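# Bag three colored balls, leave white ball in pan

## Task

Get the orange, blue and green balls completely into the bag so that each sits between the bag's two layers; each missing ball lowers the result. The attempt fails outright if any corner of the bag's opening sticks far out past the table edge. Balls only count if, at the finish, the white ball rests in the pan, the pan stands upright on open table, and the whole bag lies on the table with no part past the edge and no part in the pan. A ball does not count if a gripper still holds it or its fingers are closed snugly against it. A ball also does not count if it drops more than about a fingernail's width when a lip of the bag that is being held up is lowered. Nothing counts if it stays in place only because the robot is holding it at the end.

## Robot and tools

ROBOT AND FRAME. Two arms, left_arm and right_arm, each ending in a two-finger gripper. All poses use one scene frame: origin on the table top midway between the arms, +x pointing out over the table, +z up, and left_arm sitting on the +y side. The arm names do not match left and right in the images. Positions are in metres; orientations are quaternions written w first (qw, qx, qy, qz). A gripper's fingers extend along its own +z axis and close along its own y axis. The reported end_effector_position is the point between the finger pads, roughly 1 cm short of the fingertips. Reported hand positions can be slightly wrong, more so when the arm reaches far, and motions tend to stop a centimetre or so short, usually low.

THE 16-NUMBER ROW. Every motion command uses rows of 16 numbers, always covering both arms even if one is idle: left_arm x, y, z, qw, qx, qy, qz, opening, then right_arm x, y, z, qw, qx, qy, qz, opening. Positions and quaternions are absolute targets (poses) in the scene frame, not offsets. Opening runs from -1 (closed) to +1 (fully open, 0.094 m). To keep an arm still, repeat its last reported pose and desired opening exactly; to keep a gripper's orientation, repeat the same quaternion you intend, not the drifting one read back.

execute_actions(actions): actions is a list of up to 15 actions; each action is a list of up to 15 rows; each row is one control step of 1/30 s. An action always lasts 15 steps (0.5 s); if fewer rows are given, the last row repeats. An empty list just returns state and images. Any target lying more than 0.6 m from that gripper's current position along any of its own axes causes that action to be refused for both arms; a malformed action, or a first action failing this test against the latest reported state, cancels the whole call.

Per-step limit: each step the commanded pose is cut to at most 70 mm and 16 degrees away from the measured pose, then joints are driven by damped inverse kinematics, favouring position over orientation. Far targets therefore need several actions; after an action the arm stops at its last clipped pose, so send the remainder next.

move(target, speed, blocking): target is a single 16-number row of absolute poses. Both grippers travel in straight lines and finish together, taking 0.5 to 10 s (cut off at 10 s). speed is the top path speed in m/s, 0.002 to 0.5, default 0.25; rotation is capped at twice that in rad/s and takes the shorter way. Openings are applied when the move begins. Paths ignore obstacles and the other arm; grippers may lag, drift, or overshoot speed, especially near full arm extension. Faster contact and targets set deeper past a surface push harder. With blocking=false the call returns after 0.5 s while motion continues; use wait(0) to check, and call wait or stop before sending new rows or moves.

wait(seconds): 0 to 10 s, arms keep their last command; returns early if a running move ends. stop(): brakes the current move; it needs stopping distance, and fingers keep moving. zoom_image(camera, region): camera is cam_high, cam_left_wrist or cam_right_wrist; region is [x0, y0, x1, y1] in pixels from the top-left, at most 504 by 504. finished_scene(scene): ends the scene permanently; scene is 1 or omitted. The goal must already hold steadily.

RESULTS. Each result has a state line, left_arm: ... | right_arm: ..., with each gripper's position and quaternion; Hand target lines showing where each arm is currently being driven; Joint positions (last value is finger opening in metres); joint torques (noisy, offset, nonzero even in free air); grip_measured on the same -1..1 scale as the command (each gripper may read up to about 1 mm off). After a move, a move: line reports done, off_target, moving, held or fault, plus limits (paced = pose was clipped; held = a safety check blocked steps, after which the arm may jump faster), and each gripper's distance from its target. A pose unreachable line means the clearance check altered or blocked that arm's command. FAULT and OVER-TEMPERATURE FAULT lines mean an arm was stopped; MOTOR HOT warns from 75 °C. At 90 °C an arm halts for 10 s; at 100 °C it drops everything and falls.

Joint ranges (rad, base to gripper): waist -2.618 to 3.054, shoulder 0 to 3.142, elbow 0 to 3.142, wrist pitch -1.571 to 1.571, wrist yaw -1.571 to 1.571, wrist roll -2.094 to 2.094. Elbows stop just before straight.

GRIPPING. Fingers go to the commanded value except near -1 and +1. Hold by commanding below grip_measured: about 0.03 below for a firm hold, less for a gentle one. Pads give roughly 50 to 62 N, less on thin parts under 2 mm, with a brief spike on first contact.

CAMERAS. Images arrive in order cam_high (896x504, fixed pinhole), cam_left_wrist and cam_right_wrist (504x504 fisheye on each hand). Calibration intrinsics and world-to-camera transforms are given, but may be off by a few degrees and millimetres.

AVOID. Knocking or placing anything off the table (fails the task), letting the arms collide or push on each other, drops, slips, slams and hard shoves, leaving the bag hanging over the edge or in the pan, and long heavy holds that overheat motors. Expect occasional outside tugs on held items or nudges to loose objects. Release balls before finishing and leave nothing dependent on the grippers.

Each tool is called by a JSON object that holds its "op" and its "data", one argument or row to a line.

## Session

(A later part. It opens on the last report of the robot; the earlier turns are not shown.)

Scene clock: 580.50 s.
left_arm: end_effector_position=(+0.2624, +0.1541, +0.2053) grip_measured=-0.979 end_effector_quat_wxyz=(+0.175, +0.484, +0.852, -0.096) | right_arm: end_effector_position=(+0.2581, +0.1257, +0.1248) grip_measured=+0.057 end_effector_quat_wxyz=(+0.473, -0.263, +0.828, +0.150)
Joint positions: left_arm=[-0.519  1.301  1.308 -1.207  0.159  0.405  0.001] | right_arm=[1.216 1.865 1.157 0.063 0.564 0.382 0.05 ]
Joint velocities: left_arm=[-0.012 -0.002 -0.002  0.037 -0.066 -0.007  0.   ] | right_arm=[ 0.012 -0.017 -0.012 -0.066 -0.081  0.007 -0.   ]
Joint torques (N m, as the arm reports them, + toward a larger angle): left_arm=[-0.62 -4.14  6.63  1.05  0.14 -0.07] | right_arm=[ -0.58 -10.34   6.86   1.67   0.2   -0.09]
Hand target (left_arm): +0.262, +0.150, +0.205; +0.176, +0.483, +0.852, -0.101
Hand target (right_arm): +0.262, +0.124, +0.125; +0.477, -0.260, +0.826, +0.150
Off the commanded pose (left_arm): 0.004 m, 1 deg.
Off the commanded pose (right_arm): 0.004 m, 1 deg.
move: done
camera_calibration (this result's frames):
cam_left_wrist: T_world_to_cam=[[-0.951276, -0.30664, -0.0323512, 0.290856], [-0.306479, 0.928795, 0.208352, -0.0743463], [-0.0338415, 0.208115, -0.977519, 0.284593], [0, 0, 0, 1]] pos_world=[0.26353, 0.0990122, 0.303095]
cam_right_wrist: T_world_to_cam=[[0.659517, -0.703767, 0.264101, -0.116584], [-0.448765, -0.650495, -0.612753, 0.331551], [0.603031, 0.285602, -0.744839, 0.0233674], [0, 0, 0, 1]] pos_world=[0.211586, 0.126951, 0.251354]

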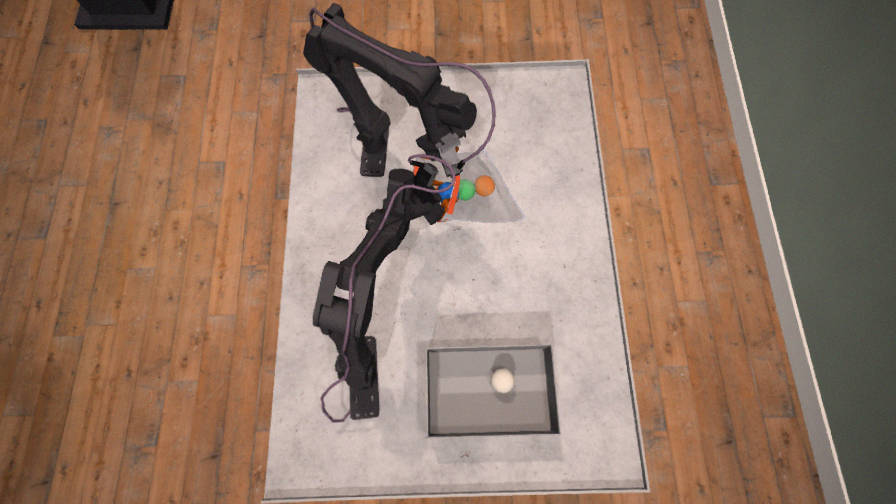

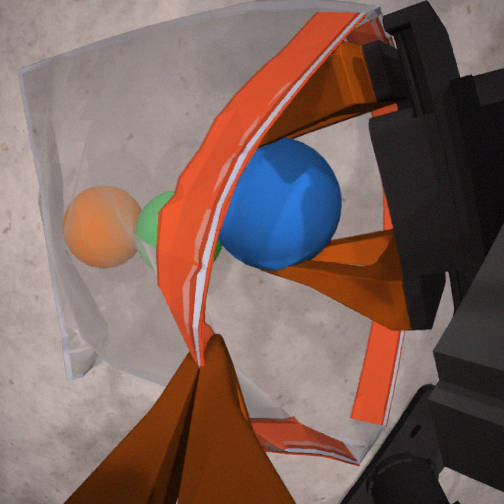

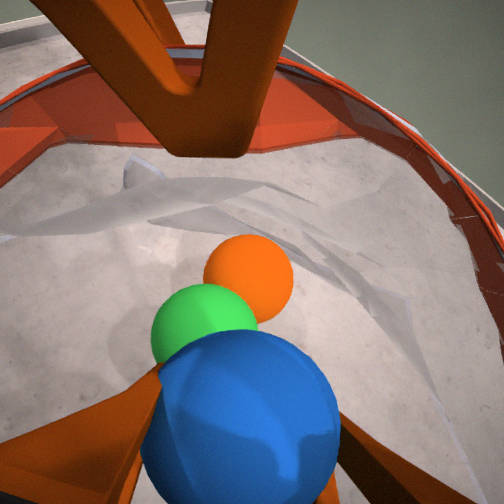

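{"op": "move", "data": {
  "target": [0.262,0.150,0.165,0.1759,0.4828,0.8519,-0.1009,-1,0.268,0.120,0.080,0.4769,-0.2604,0.8259,0.1504,0.045],
  "speed": 0.06
}}

Scene clock: 585.33 s.
left_arm: end_effector_position=(+0.2638, +0.1531, +0.1629) grip_measured=-0.979 end_effector_quat_wxyz=(+0.165, +0.484, +0.854, -0.095) | right_arm: end_effector_position=(+0.2638, +0.1226, +0.0808) grip_measured=+0.057 end_effector_quat_wxyz=(+0.474, -0.263, +0.827, +0.151)
Joint positions: left_arm=[-0.519  1.301  1.145 -1.066  0.159  0.405  0.001] | right_arm=[1.198 1.95  1.066 0.248 0.549 0.368 0.05 ]
Joint velocities: left_arm=[-0.002 -0.017  0.017  0.007  0.022 -0.037  0.   ] | right_arm=[ 0.002 -0.007  0.002 -0.037 -0.095 -0.007  0.001]
Joint torques (N m, as the arm reports them, + toward a larger angle): left_arm=[-0.61 -6.41  5.47  1.13  0.15 -0.08] | right_arm=[ -0.77 -10.35   6.16   1.66   0.19  -0.06]
Hand target (left_arm): +0.262, +0.150, +0.165; +0.175, +0.483, +0.852, -0.101
Hand target (right_arm): +0.268, +0.120, +0.080; +0.477, -0.260, +0.826, +0.150
Off the commanded pose (left_arm): 0.004 m, 1 deg.
Off the commanded pose (right_arm): 0.005 m, 0 deg.
move: done
camera_calibration (this result's frames):
cam_left_wrist: T_world_to_cam=[[-0.951737, -0.306325, -0.0190014, 0.288469], [-0.302583, 0.926142, 0.225178, -0.0674871], [-0.0513797, 0.22006, -0.974132, 0.245595], [0, 0, 0, 1]] pos_world=[0.266745, 0.0968224, 0.25992]
cam_right_wrist: T_world_to_cam=[[0.660052, -0.703643, 0.263091, -0.110976], [-0.447194, -0.649443, -0.615013, 0.304757], [0.603613, 0.288288, -0.743331, -0.0125815], [0, 0, 0, 1]] pos_world=[0.21713, 0.123462, 0.207274]

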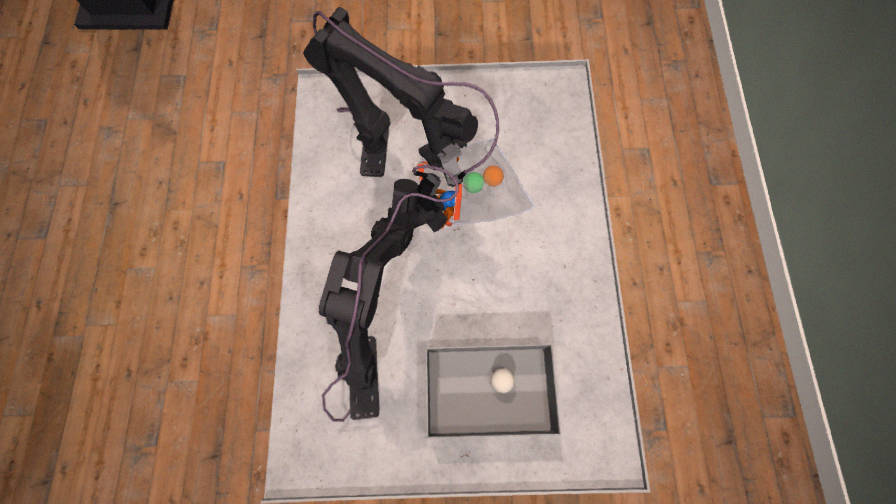

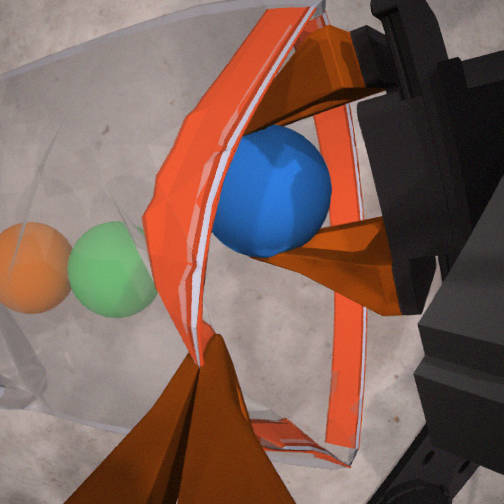

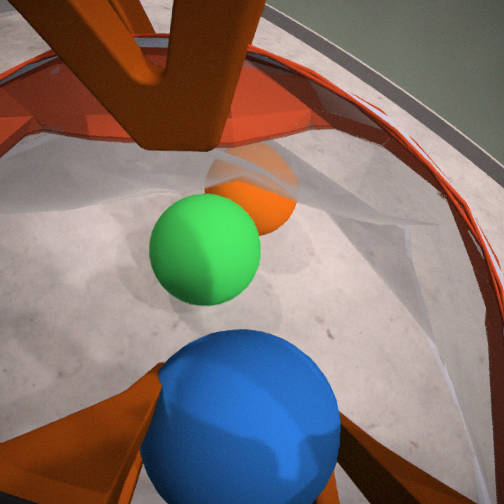

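{"op": "move", "data": {
  "target": [0.262,0.150,0.165,0.1759,0.4828,0.8519,-0.1009,-1,0.284,0.118,0.056,0.4769,-0.2604,0.8259,0.1504,0.045],
  "speed": 0.05
}}

Scene clock: 590.17 s.
left_arm: end_effector_position=(+0.2643, +0.1528, +0.1630) grip_measured=-0.979 end_effector_quat_wxyz=(+0.166, +0.484, +0.854, -0.095) | right_arm: end_effector_position=(+0.2806, +0.1205, +0.0568) grip_measured=+0.057 end_effector_quat_wxyz=(+0.473, -0.262, +0.828, +0.150)
Joint positions: left_arm=[-0.519  1.301  1.145 -1.063  0.159  0.405  0.001] | right_arm=[1.155 2.02  1.05  0.348 0.516 0.341 0.05 ]
Joint velocities: left_arm=[-0.012 -0.002  0.017 -0.007  0.022 -0.007  0.   ] | right_arm=[-0.007 -0.007  0.002  0.022 -0.066 -0.022 -0.002]
Joint torques (N m, as the arm reports them, + toward a larger angle): left_arm=[-0.64 -6.47  5.43  1.12  0.13 -0.07] | right_arm=[ -0.71 -10.77   5.79   1.59   0.14  -0.09]
Hand target (left_arm): +0.262, +0.150, +0.165; +0.175, +0.483, +0.852, -0.101
Hand target (right_arm): +0.284, +0.118, +0.056; +0.477, -0.260, +0.826, +0.150
Off the commanded pose (left_arm): 0.004 m, 1 deg.
Off the commanded pose (right_arm): 0.004 m, 0 deg.
move: done
camera_calibration (this result's frames):
cam_left_wrist: T_world_to_cam=[[-0.9517, -0.306351, -0.0204072, 0.289021], [-0.303007, 0.926431, 0.223412, -0.0667659], [-0.0495365, 0.218805, -0.97451, 0.245637], [0, 0, 0, 1]] pos_world=[0.266999, 0.0966493, 0.26019]
cam_right_wrist: T_world_to_cam=[[0.658245, -0.705267, 0.26327, -0.116589], [-0.449521, -0.648763, -0.614033, 0.296678], [0.603858, 0.285839, -0.744078, -0.0396223], [0, 0, 0, 1]] pos_world=[0.234033, 0.121573, 0.183382]

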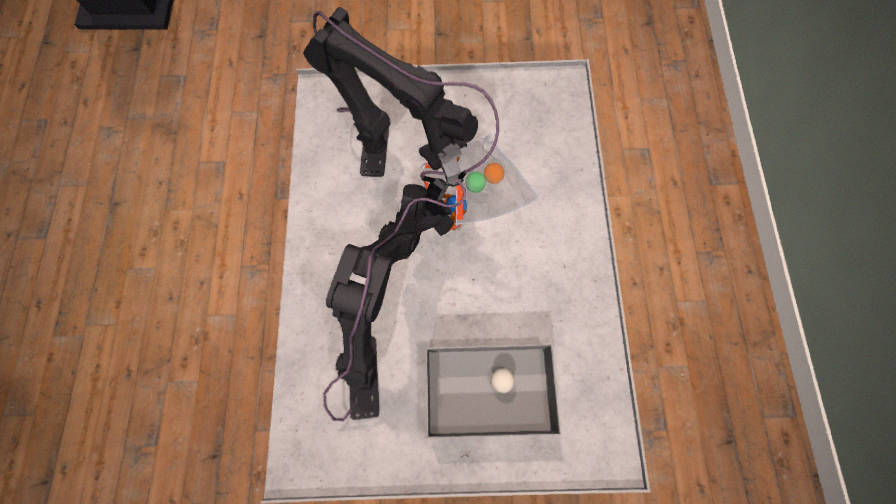

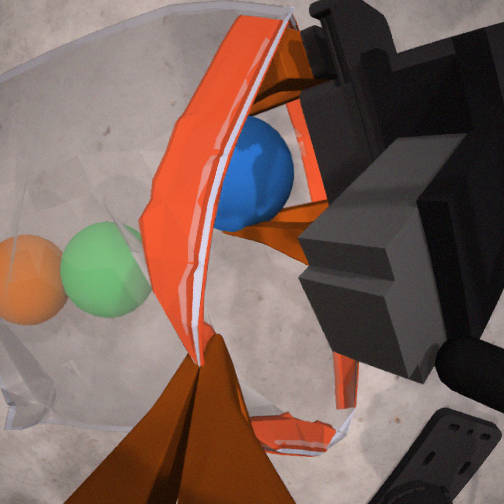

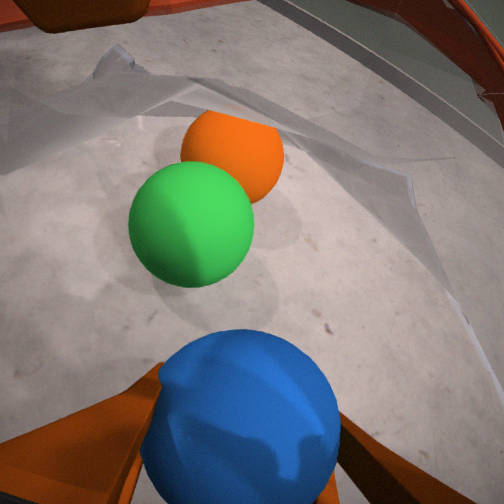

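{"op": "execute_actions", "data": {
  "actions": [
    [[0.262,0.150,0.165,0.1759,0.4828,0.8519,-0.1009,-1,0.284,0.118,0.056,0.4769,-0.2604,0.8259,0.1504,0.25]],
    [[0.262,0.150,0.165,0.1759,0.4828,0.8519,-0.1009,-1,0.284,0.118,0.056,0.4769,-0.2604,0.8259,0.1504,0.42]]
  ]
}}

Scene clock: 595.13 s.
left_arm: end_effector_position=(+0.2646, +0.1526, +0.1632) grip_measured=-0.979 end_effector_quat_wxyz=(+0.167, +0.484, +0.854, -0.095) | right_arm: end_effector_position=(+0.2807, +0.1219, +0.0584) grip_measured=+0.418 end_effector_quat_wxyz=(+0.475, -0.261, +0.826, +0.154)
Joint positions: left_arm=[-0.519  1.301  1.145 -1.062  0.159  0.405  0.001] | right_arm=[1.155 2.02  1.05  0.357 0.514 0.339 0.067]
Joint velocities: left_arm=[ 0.002 -0.002 -0.002 -0.022  0.007 -0.051  0.001] | right_arm=[ 0.007 -0.002 -0.002 -0.066 -0.007  0.051 -0.001]
Joint torques (N m, as the arm reports them, + toward a larger angle): left_arm=[-0.63 -6.48  5.42  1.11  0.15 -0.07] | right_arm=[ -0.64 -10.9    5.65   1.69   0.21  -0.09]
Hand target (left_arm): +0.262, +0.150, +0.165; +0.176, +0.483, +0.852, -0.101
Hand target (right_arm): +0.284, +0.118, +0.056; +0.477, -0.260, +0.826, +0.150
Off the commanded pose (left_arm): 0.004 m, 1 deg.
Off the commanded pose (right_arm): 0.006 m, 0 deg.
camera_calibration (this result's frames):
cam_left_wrist: T_world_to_cam=[[-0.951674, -0.306369, -0.0213443, 0.289389], [-0.303288, 0.926622, 0.222234, -0.0662849], [-0.0483073, 0.217967, -0.97476, 0.245664], [0, 0, 0, 1]] pos_world=[0.267168, 0.0965341, 0.260371]
cam_right_wrist: T_world_to_cam=[[0.659774, -0.705235, 0.259501, -0.116244], [-0.445875, -0.645361, -0.620246, 0.297527], [0.604892, 0.293517, -0.740239, -0.0403863], [0, 0, 0, 1]] pos_world=[0.233784, 0.121887, 0.18481]

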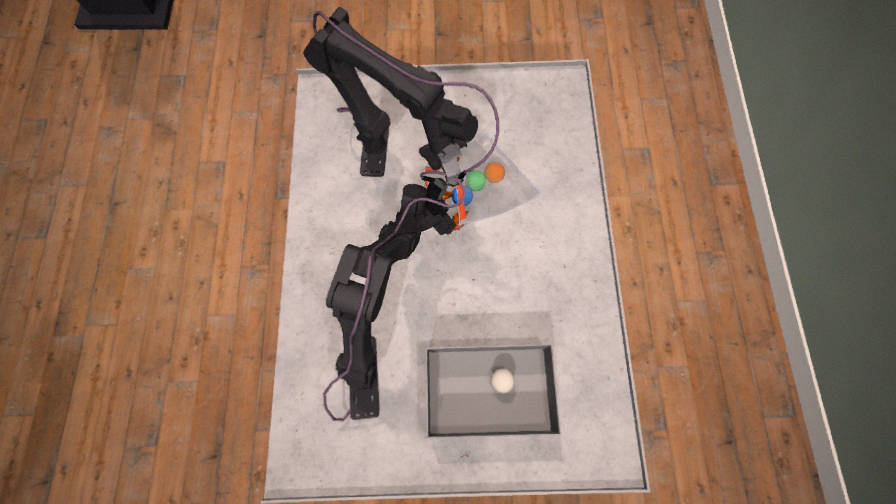

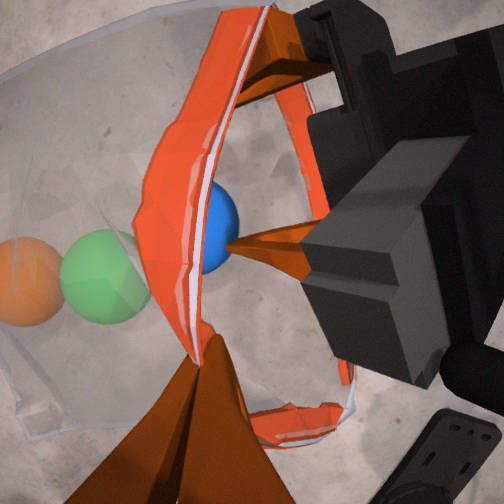

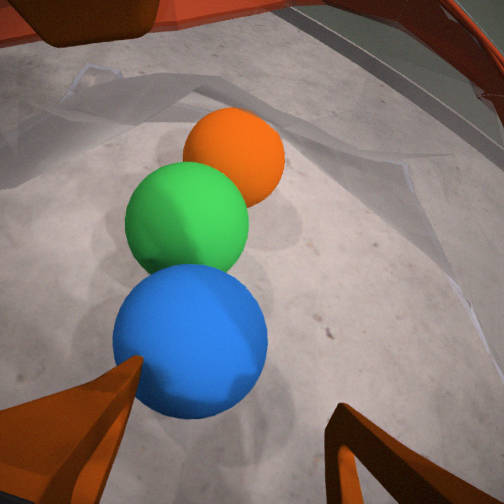

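{"op": "move", "data": {
  "target": [0.262,0.150,0.165,0.1759,0.4828,0.8519,-0.1009,-1,0.225,0.085,0.105,0.4769,-0.2604,0.8259,0.1504,0.2],
  "speed": 0.08
}}

{"op": "move", "data": {
  "target": [0.262,0.150,0.215,0.1759,0.4828,0.8519,-0.1009,-1,0.15,-0.01,0.19,0.4769,-0.2604,0.8259,0.1504,0.2],
  "speed": 0.1
}}

Scene clock: 604.83 s.
left_arm: end_effector_position=(+0.2646, +0.1526, +0.1632) grip_measured=-0.979 end_effector_quat_wxyz=(+0.167, +0.484, +0.854, -0.095) | right_arm: end_effector_position=(+0.2286, +0.0904, +0.1044) grip_measured=+0.202 end_effector_quat_wxyz=(+0.478, -0.262, +0.824, +0.155)
Joint positions: left_arm=[-0.519  1.301  1.145 -1.062  0.159  0.405  0.001] | right_arm=[1.27  1.762 0.92  0.197 0.607 0.413 0.056]
Joint velocities: left_arm=[-0.007  0.012 -0.017 -0.022 -0.022 -0.007 -0.   ] | right_arm=[ 0.007  0.007 -0.002 -0.051  0.037 -0.095  0.   ]
Joint torques (N m, as the arm reports them, + toward a larger angle): left_arm=[-0.59 -6.44  5.44  1.1   0.13 -0.07] | right_arm=[  0.68 -10.58   6.04   1.23   0.31   0.13]
Hand target (left_arm): +0.262, +0.150, +0.165; +0.176, +0.483, +0.852, -0.101
Hand target (right_arm): +0.225, +0.085, +0.105; +0.477, -0.260, +0.826, +0.151
Off the commanded pose (left_arm): 0.004 m, 1 deg.
Off the commanded pose (right_arm): 0.006 m, 1 deg.
move: done
camera_calibration (this result's frames):
cam_left_wrist: T_world_to_cam=[[-0.951674, -0.306369, -0.0213443, 0.289389], [-0.303288, 0.926622, 0.222234, -0.0662849], [-0.0483073, 0.217967, -0.97476, 0.245664], [0, 0, 0, 1]] pos_world=[0.267168, 0.0965341, 0.260371]
cam_right_wrist: T_world_to_cam=[[0.660069, -0.704578, 0.260534, -0.116299], [-0.440091, -0.643769, -0.626004, 0.281568], [0.608793, 0.298548, -0.735011, 0.0325532], [0, 0, 0, 1]] pos_world=[0.180863, 0.0896043, 0.230489]

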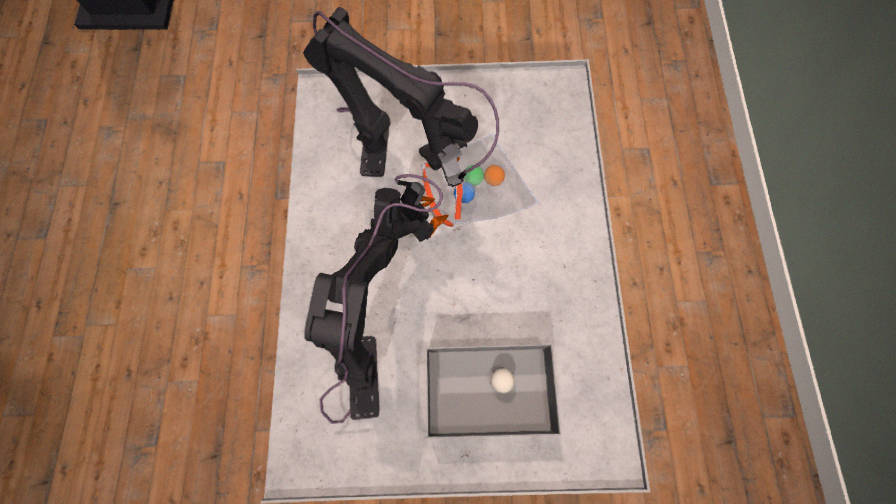

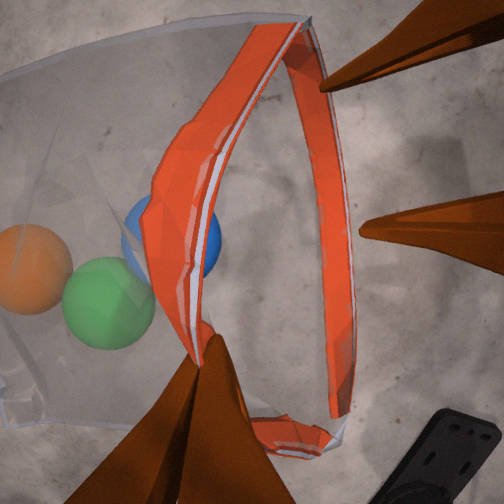

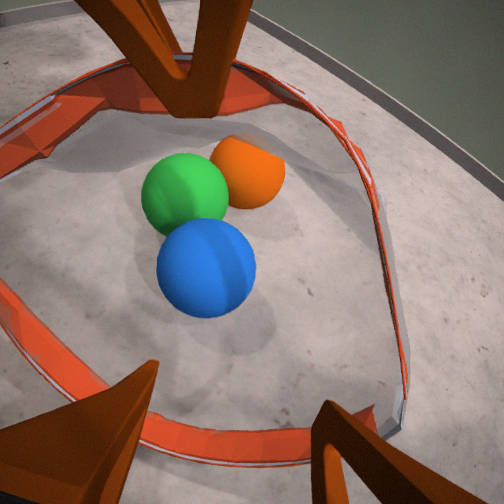

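Scene clock: 607.00 s.
left_arm: end_effector_position=(+0.2622, +0.1543, +0.2092) grip_measured=-0.979 end_effector_quat_wxyz=(+0.177, +0.484, +0.852, -0.096) | right_arm: end_effector_position=(+0.1523, -0.0078, +0.1840) grip_measured=+0.202 end_effector_quat_wxyz=(+0.474, -0.265, +0.826, +0.149)
Joint positions: left_arm=[-0.519  1.301  1.323 -1.219  0.159  0.405  0.001] | right_arm=[ 1.497  1.227  0.816 -0.381  0.777  0.61   0.056]
Joint velocities: left_arm=[-0.012  0.007  0.012  0.022 -0.037 -0.007 -0.001] | right_arm=[-0.022 -0.002 -0.007  0.051  0.022  0.051 -0.   ]
Joint torques (N m, as the arm reports them, + toward a larger angle): left_arm=[-0.6  -3.34  9.52  0.77  0.13 -0.08] | right_arm=[ 0.93 -5.73  8.54  1.07  0.52  0.03]
Hand target (left_arm): +0.262, +0.150, +0.215; +0.176, +0.483, +0.852, -0.101
Hand target (right_arm): +0.151, -0.011, +0.191; +0.478, -0.261, +0.825, +0.152
Off the commanded pose (left_arm): 0.007 m, 1 deg.
Off the commanded pose (right_arm): 0.007 m, 1 deg.
move: done
camera_calibration (this result's frames):
cam_left_wrist: T_world_to_cam=[[-0.951192, -0.306697, -0.0342237, 0.29121], [-0.307001, 0.929151, 0.205983, -0.0747724], [-0.0313753, 0.206436, -0.977957, 0.288078], [0, 0, 0, 1]] pos_world=[0.26308, 0.0993184, 0.307096]
cam_right_wrist: T_world_to_cam=[[0.661146, -0.700102, 0.269709, -0.157641], [-0.443541, -0.654672, -0.612108, 0.232543], [0.605109, 0.285066, -0.743358, 0.168822], [0, 0, 0, 1]] pos_world=[0.10521, -0.00625056, 0.310354]

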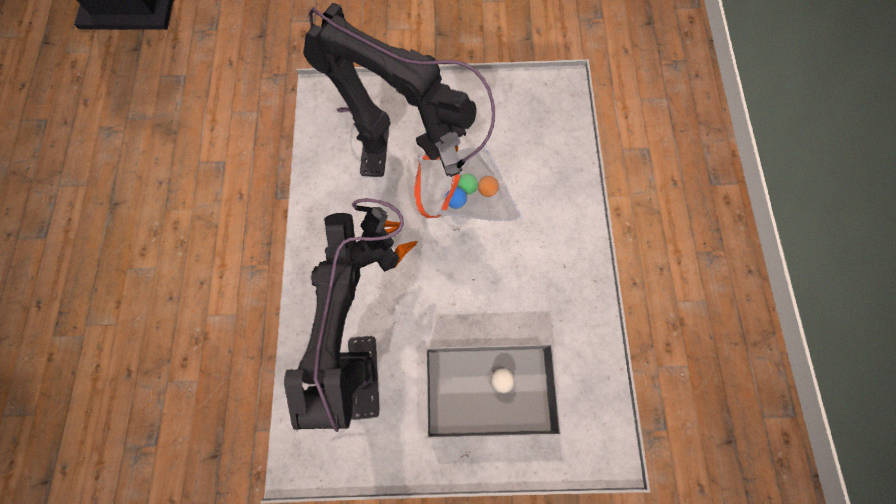

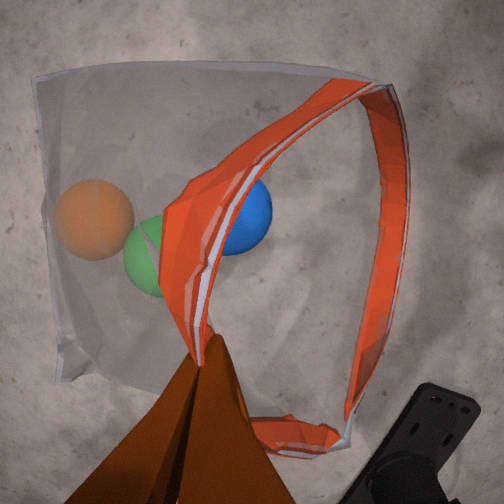

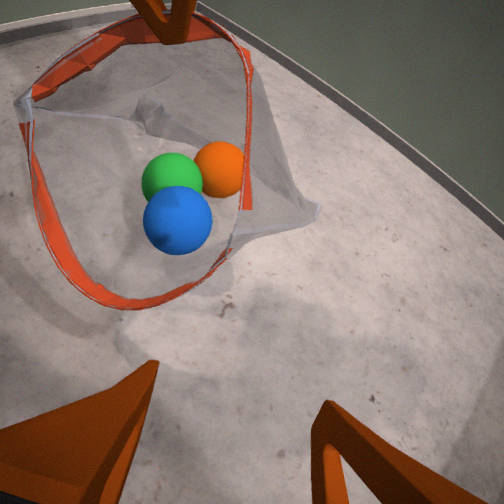

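{"op": "move", "data": {
  "target": [0.275,0.150,0.255,0.1759,0.4828,0.8519,-0.1009,-1,0.12,-0.10,0.20,0.4769,-0.2604,0.8259,0.1504,0.2],
  "speed": 0.06
}}

Scene clock: 613.50 s.
left_arm: end_effector_position=(+0.2742, +0.1514, +0.2465) grip_measured=-0.979 end_effector_quat_wxyz=(+0.171, +0.480, +0.855, -0.093) | right_arm: end_effector_position=(+0.1197, -0.0944, +0.1992) grip_measured=+0.202 end_effector_quat_wxyz=(+0.472, -0.263, +0.827, +0.154)
Joint positions: left_arm=[-0.504  1.401  1.561 -1.371  0.159  0.412  0.001] | right_arm=[ 1.716  0.891  0.745 -0.827  0.912  0.868  0.056]
Joint velocities: left_arm=[-0.012 -0.002  0.002 -0.095  0.037  0.051 -0.001] | right_arm=[-0.007 -0.002 -0.007 -0.095 -0.051 -0.022 -0.   ]
Joint torques (N m, as the arm reports them, + toward a larger angle): left_arm=[ 0.7  -4.65  9.26  0.75  0.23  0.15] | right_arm=[ 0.92 -2.26  7.29  0.81  0.61  0.09]
Hand target (left_arm): +0.275, +0.150, +0.254; +0.176, +0.483, +0.852, -0.101
Hand target (right_arm): +0.121, -0.100, +0.201; +0.478, -0.261, +0.825, +0.152
Off the commanded pose (left_arm): 0.009 m, 1 deg.
Off the commanded pose (right_arm): 0.006 m, 1 deg.
move: done
camera_calibration (this result's frames):
cam_left_wrist: T_world_to_cam=[[-0.948733, -0.31486, -0.0277337, 0.302017], [-0.31315, 0.924399, 0.217771, -0.0765614], [-0.0429304, 0.215291, -0.975606, 0.326802], [0, 0, 0, 1]] pos_world=[0.276588, 0.0955091, 0.343879]
cam_right_wrist: T_world_to_cam=[[0.664255, -0.701564, 0.258019, -0.198996], [-0.446381, -0.649158, -0.615904, 0.172328], [0.599591, 0.293942, -0.744371, 0.226231], [0, 0, 0, 1]] pos_world=[0.0734621, -0.0942388, 0.325882]

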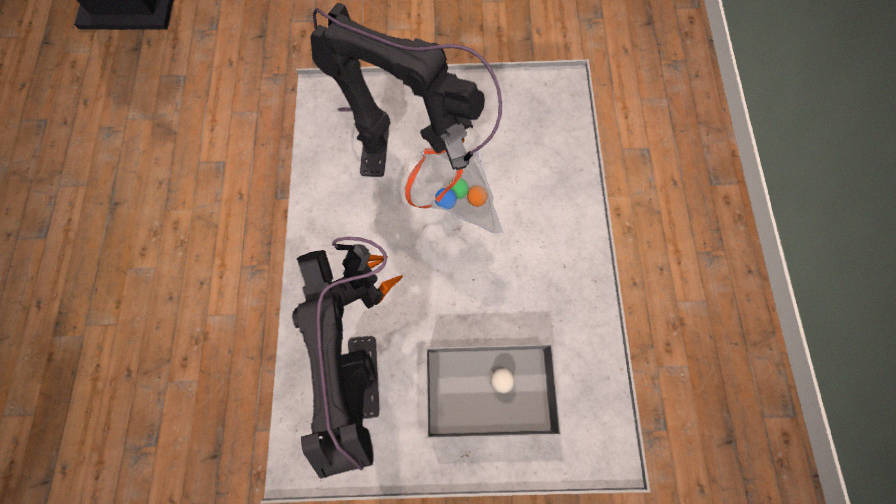

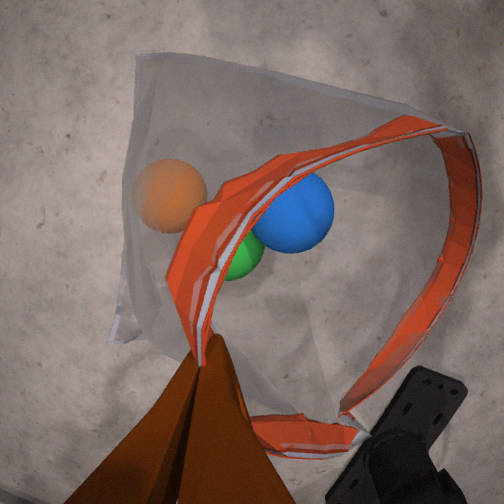

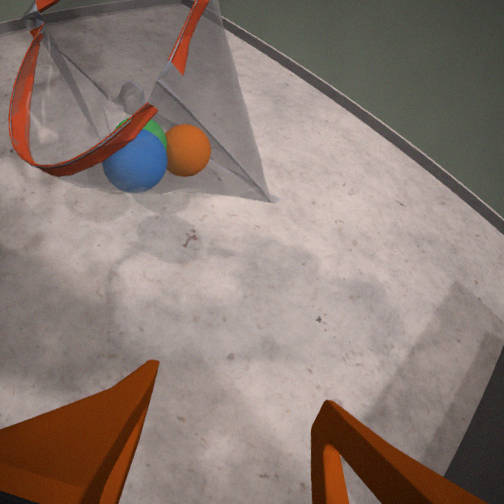

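{"op": "move", "data": {
  "target": [0.285,0.145,0.29,0.1759,0.4828,0.8519,-0.1009,-1,0.12,-0.10,0.20,0.4769,-0.2604,0.8259,0.1504,0.2],
  "speed": 0.05
}}

Scene clock: 623.27 s.
left_arm: end_effector_position=(+0.2852, +0.1458, +0.2823) grip_measured=-0.979 end_effector_quat_wxyz=(+0.171, +0.480, +0.855, -0.093) | right_arm: end_effector_position=(+0.1203, -0.0959, +0.1985) grip_measured=+0.202 end_effector_quat_wxyz=(+0.472, -0.260, +0.829, +0.153)
Joint positions: left_arm=[-0.499  1.51   1.814 -1.515  0.16   0.416  0.001] | right_arm=[ 1.716  0.891  0.745 -0.837  0.914  0.881  0.056]
Joint velocities: left_arm=[ 0.002 -0.007 -0.007 -0.051 -0.022 -0.037 -0.001] | right_arm=[ 0.012 -0.012  0.002  0.066 -0.022  0.051 -0.001]
Joint torques (N m, as the arm reports them, + toward a larger angle): left_arm=[ 0.71 -5.42  8.82  0.74  0.23  0.15] | right_arm=[ 1.17 -1.77  7.39  0.8   0.56  0.08]
Hand target (left_arm): +0.285, +0.145, +0.290; +0.176, +0.483, +0.852, -0.101
Hand target (right_arm): +0.120, -0.100, +0.200; +0.477, -0.260, +0.826, +0.151
Off the commanded pose (left_arm): 0.008 m, 1 deg.
Off the commanded pose (right_arm): 0.004 m, 1 deg.
move: done
camera_calibration (this result's frames):
cam_left_wrist: T_world_to_cam=[[-0.948548, -0.315294, -0.0291092, 0.312033], [-0.313883, 0.924227, 0.217443, -0.0754572], [-0.041655, 0.215392, -0.975639, 0.362947], [0, 0, 0, 1]] pos_world=[0.287412, 0.0899456, 0.379596]
cam_right_wrist: T_world_to_cam=[[0.659147, -0.70687, 0.256633, -0.19998], [-0.45298, -0.645609, -0.614815, 0.172084], [0.600279, 0.289004, -0.745749, 0.225525], [0, 0, 0, 1]] pos_world=[0.0743889, -0.0954383, 0.325306]

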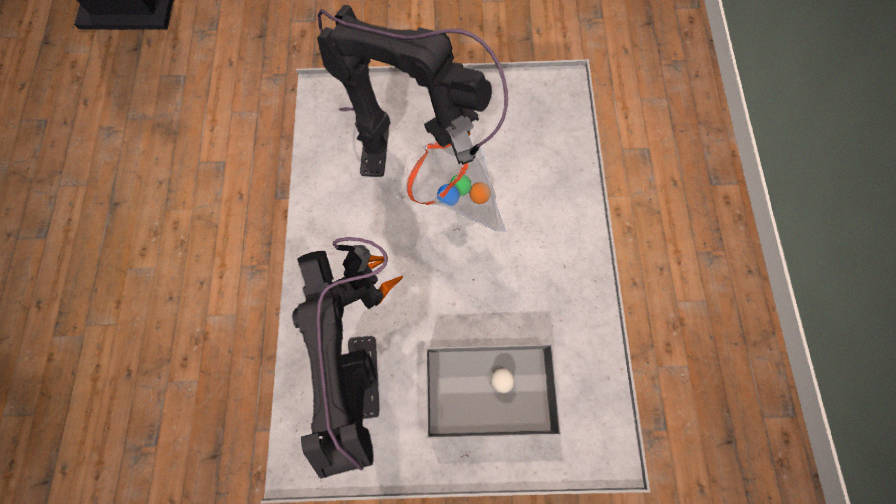

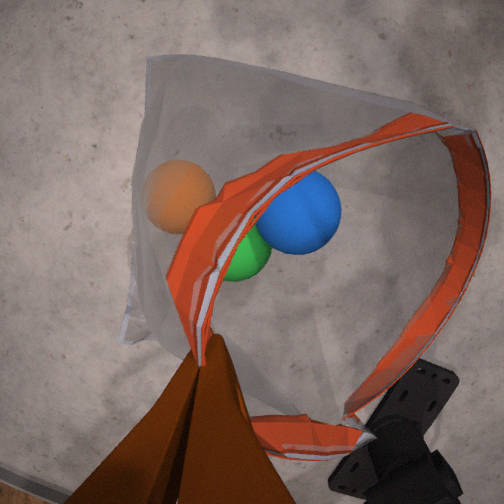

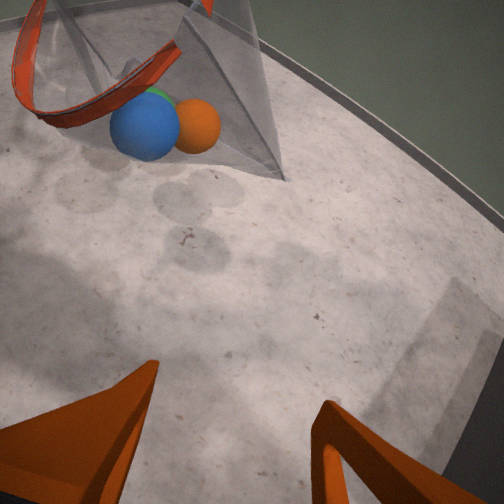

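{"op": "move", "data": {
  "target": [0.262,0.150,0.165,0.1759,0.4828,0.8519,-0.1009,-1,0.15,-0.01,0.17,0.4769,-0.2604,0.8259,0.1504,-1],
  "speed": 0.07
}}

Scene clock: 632.60 s.
left_arm: end_effector_position=(+0.2638, +0.1532, +0.1628) grip_measured=-0.979 end_effector_quat_wxyz=(+0.162, +0.485, +0.854, -0.095) | right_arm: end_effector_position=(+0.1457, -0.0145, +0.1626) grip_measured=-0.982 end_effector_quat_wxyz=(+0.471, -0.268, +0.828, +0.143)
Joint positions: left_arm=[-0.518  1.305  1.149 -1.071  0.161  0.407  0.001] | right_arm=[ 1.526  1.229  0.745 -0.345  0.796  0.644  0.001]
Joint velocities: left_arm=[-0.007 -0.002  0.002 -0.007  0.022  0.022 -0.   ] | right_arm=[-0.022  0.012 -0.012  0.037 -0.007  0.022 -0.001]
Joint torques (N m, as the arm reports them, + toward a larger angle): left_arm=[-0.56 -6.81  5.39  1.14  0.13 -0.07] | right_arm=[-0.79 -3.44  9.18  1.33  0.36 -0.07]
Hand target (left_arm): +0.262, +0.150, +0.166; +0.176, +0.483, +0.852, -0.101
Hand target (right_arm): +0.149, -0.010, +0.169; +0.476, -0.260, +0.827, +0.149
Off the commanded pose (left_arm): 0.004 m, 2 deg.
Off the commanded pose (right_arm): 0.010 m, 1 deg.
move: done
camera_calibration (this result's frames):
cam_left_wrist: T_world_to_cam=[[-0.952134, -0.305292, -0.0154213, 0.287805], [-0.300589, 0.925911, 0.228768, -0.0685984], [-0.0555622, 0.222453, -0.973359, 0.2461], [0, 0, 0, 1]] pos_world=[0.267083, 0.0966348, 0.259675]
cam_right_wrist: T_world_to_cam=[[0.661126, -0.697049, 0.27755, -0.153492], [-0.446119, -0.662654, -0.601554, 0.210672], [0.603233, 0.273883, -0.749065, 0.159917], [0, 0, 0, 1]] pos_world=[0.0989956, -0.0111876, 0.289121]

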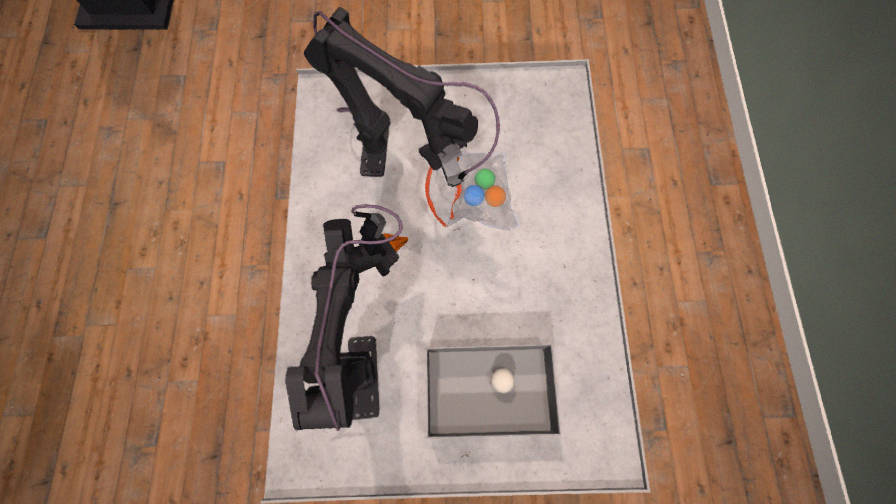

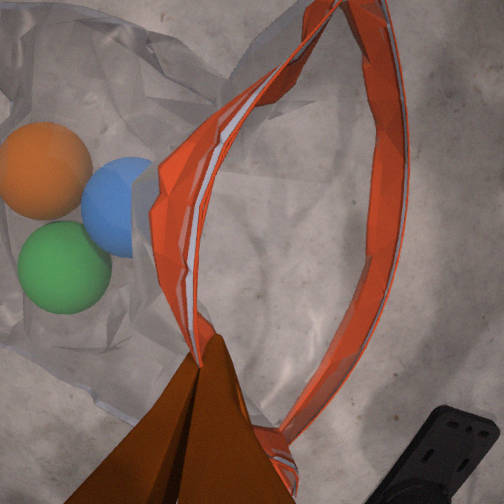

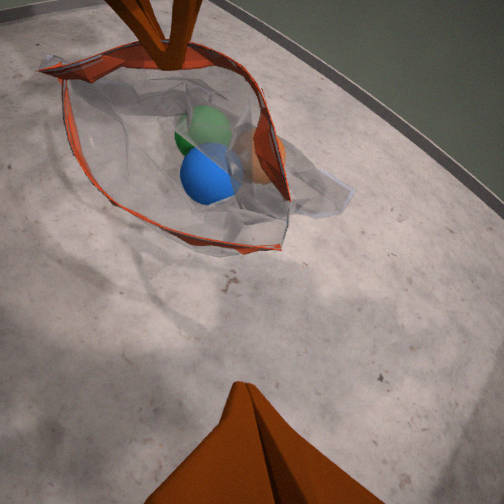

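{"op": "move", "data": {
  "target": [0.225,0.145,0.115,0.1759,0.4828,0.8519,-0.1009,-1,0.12,-0.12,0.20,0.4769,-0.2604,0.8259,0.1504,-1],
  "speed": 0.06
}}

Scene clock: 638.97 s.
left_arm: end_effector_position=(+0.2248, +0.1457, +0.1141) grip_measured=-0.979 end_effector_quat_wxyz=(+0.164, +0.486, +0.853, -0.101) | right_arm: end_effector_position=(+0.1202, -0.1174, +0.1914) grip_measured=-0.982 end_effector_quat_wxyz=(+0.471, -0.269, +0.828, +0.145)
Joint positions: left_arm=[-0.649  1.19   0.875 -0.888  0.127  0.284  0.001] | right_arm=[ 1.751  0.812  0.704 -0.928  0.93   0.917  0.001]
Joint velocities: left_arm=[-0.007 -0.022  0.007 -0.022  0.037  0.007  0.   ] | right_arm=[ 0.007  0.007 -0.007  0.051  0.007  0.022  0.   ]
Joint torques (N m, as the arm reports them, + toward a larger angle): left_arm=[-0.59 -5.52  5.39  1.14 -0.02 -0.08] | right_arm=[ 1.02 -1.22  9.03  0.65  0.54  0.15]
Hand target (left_arm): +0.224, +0.145, +0.115; +0.175, +0.483, +0.852, -0.102
Hand target (right_arm): +0.121, -0.120, +0.200; +0.478, -0.261, +0.825, +0.152
Off the commanded pose (left_arm): 0.001 m, 1 deg.
Off the commanded pose (right_arm): 0.009 m, 1 deg.
move: done
camera_calibration (this result's frames):
cam_left_wrist: T_world_to_cam=[[-0.95381, -0.300247, -0.00994363, 0.246671], [-0.295081, 0.930164, 0.218454, -0.062943], [-0.0563409, 0.211298, -0.975797, 0.200326], [0, 0, 0, 1]] pos_world=[0.22799, 0.0902808, 0.21168]
cam_right_wrist: T_world_to_cam=[[0.663008, -0.69596, 0.275789, -0.216126], [-0.444065, -0.662212, -0.603557, 0.14864], [0.602682, 0.277695, -0.748104, 0.225338], [0, 0, 0, 1]] pos_world=[0.0734921, -0.114559, 0.317894]

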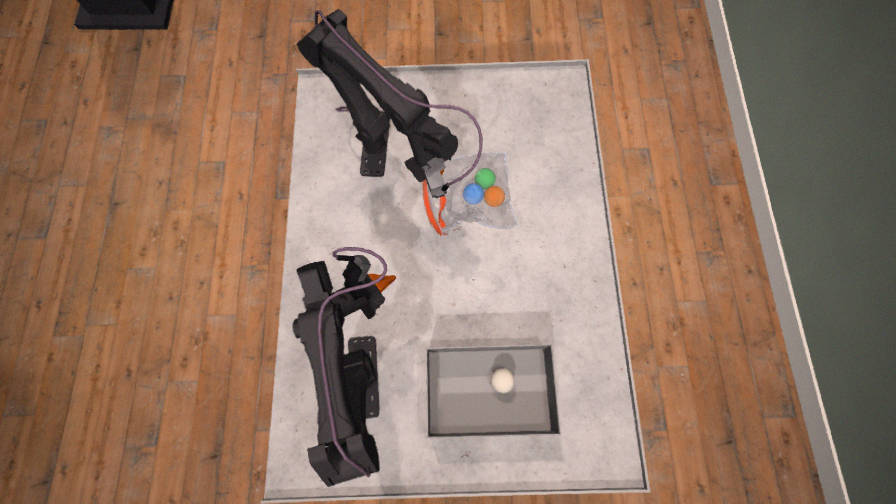

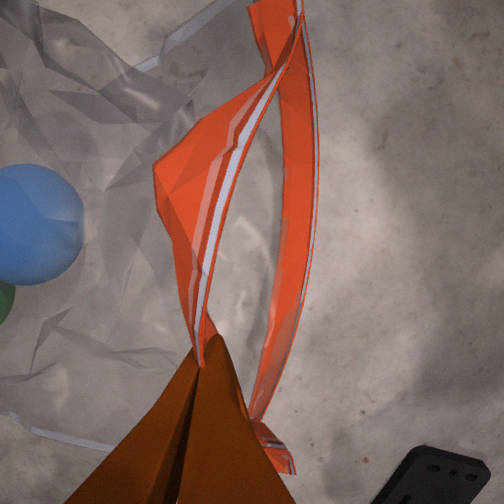

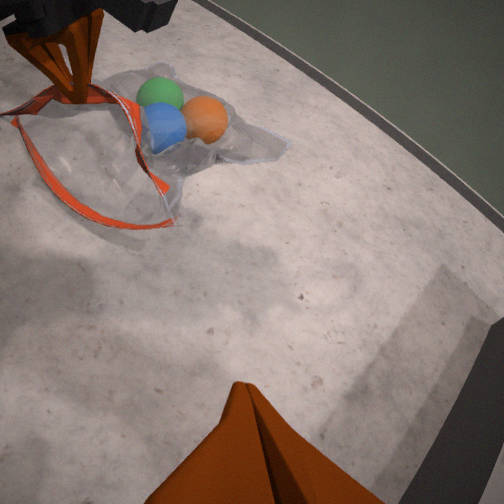

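{"op": "move", "data": {
  "target": [0.197,0.145,0.068,0.2648,0.4404,0.8555,0.0635,-1,0.12,-0.18,0.20,0.4769,-0.2604,0.8259,0.1504,-1],
  "speed": 0.06
}}

Scene clock: 645.73 s.
left_arm: end_effector_position=(+0.1936, +0.1424, +0.0715) grip_measured=-0.979 end_effector_quat_wxyz=(+0.259, +0.446, +0.855, +0.054) | right_arm: end_effector_position=(+0.1187, -0.1780, +0.1897) grip_measured=-0.982 end_effector_quat_wxyz=(+0.470, -0.270, +0.829, +0.141)
Joint positions: left_arm=[-1.144  1.161  0.641 -0.717 -0.428 -0.189  0.001] | right_arm=[ 1.988  0.668  0.704 -1.411  1.014  1.318  0.001]
Joint velocities: left_arm=[-0.002 -0.022 -0.002 -0.007 -0.051 -0.022 -0.001] | right_arm=[-0.007 -0.012 -0.007  0.007  0.051 -0.022  0.   ]
Joint torques (N m, as the arm reports them, + toward a larger angle): left_arm=[-0.62 -2.27  5.13  1.04 -0.39 -0.1 ] | right_arm=[0.96 0.71 9.19 0.22 0.71 0.05]
Hand target (left_arm): +0.194, +0.144, +0.067; +0.263, +0.441, +0.856, +0.061
Hand target (right_arm): +0.121, -0.179, +0.200; +0.477, -0.262, +0.825, +0.153
Off the commanded pose (left_arm): 0.006 m, 1 deg.
Off the commanded pose (right_arm): 0.011 m, 2 deg.
move: off_target (right_arm)
camera_calibration (this result's frames):
cam_left_wrist: T_world_to_cam=[[-0.848377, -0.400797, -0.34586, 0.233383], [-0.492764, 0.836644, 0.239188, -0.00967944], [0.193495, 0.373348, -0.907287, 0.0813669], [0, 0, 0, 1]] pos_world=[0.177482, 0.0712591, 0.156856]
cam_right_wrist: T_world_to_cam=[[0.661947, -0.694737, 0.281365, -0.257507], [-0.445441, -0.666515, -0.597779, 0.105087], [0.602834, 0.270366, -0.750662, 0.240909], [0, 0, 0, 1]] pos_world=[0.0720379, -0.173992, 0.316113]

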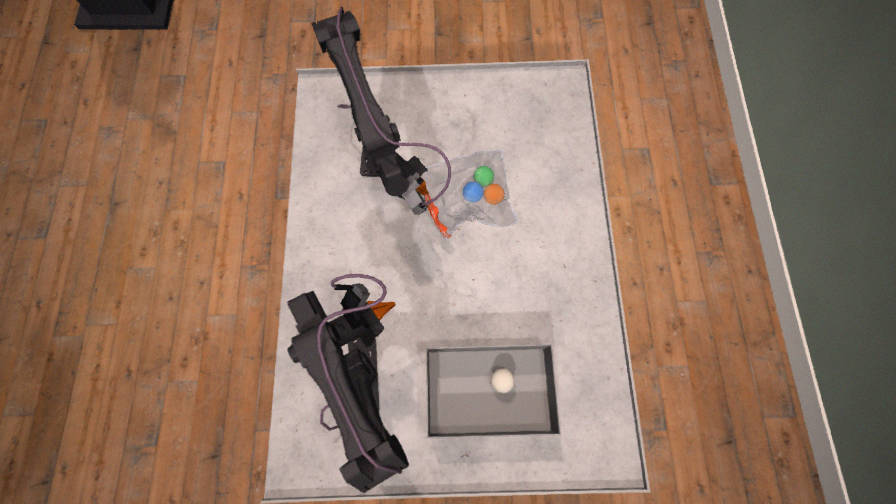

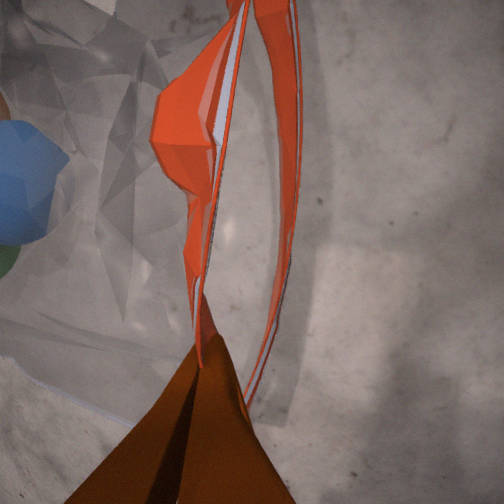

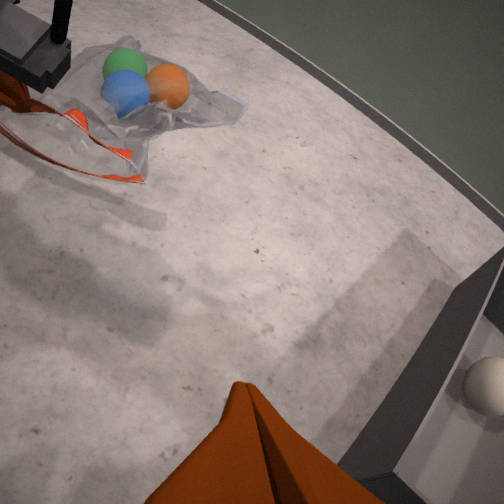

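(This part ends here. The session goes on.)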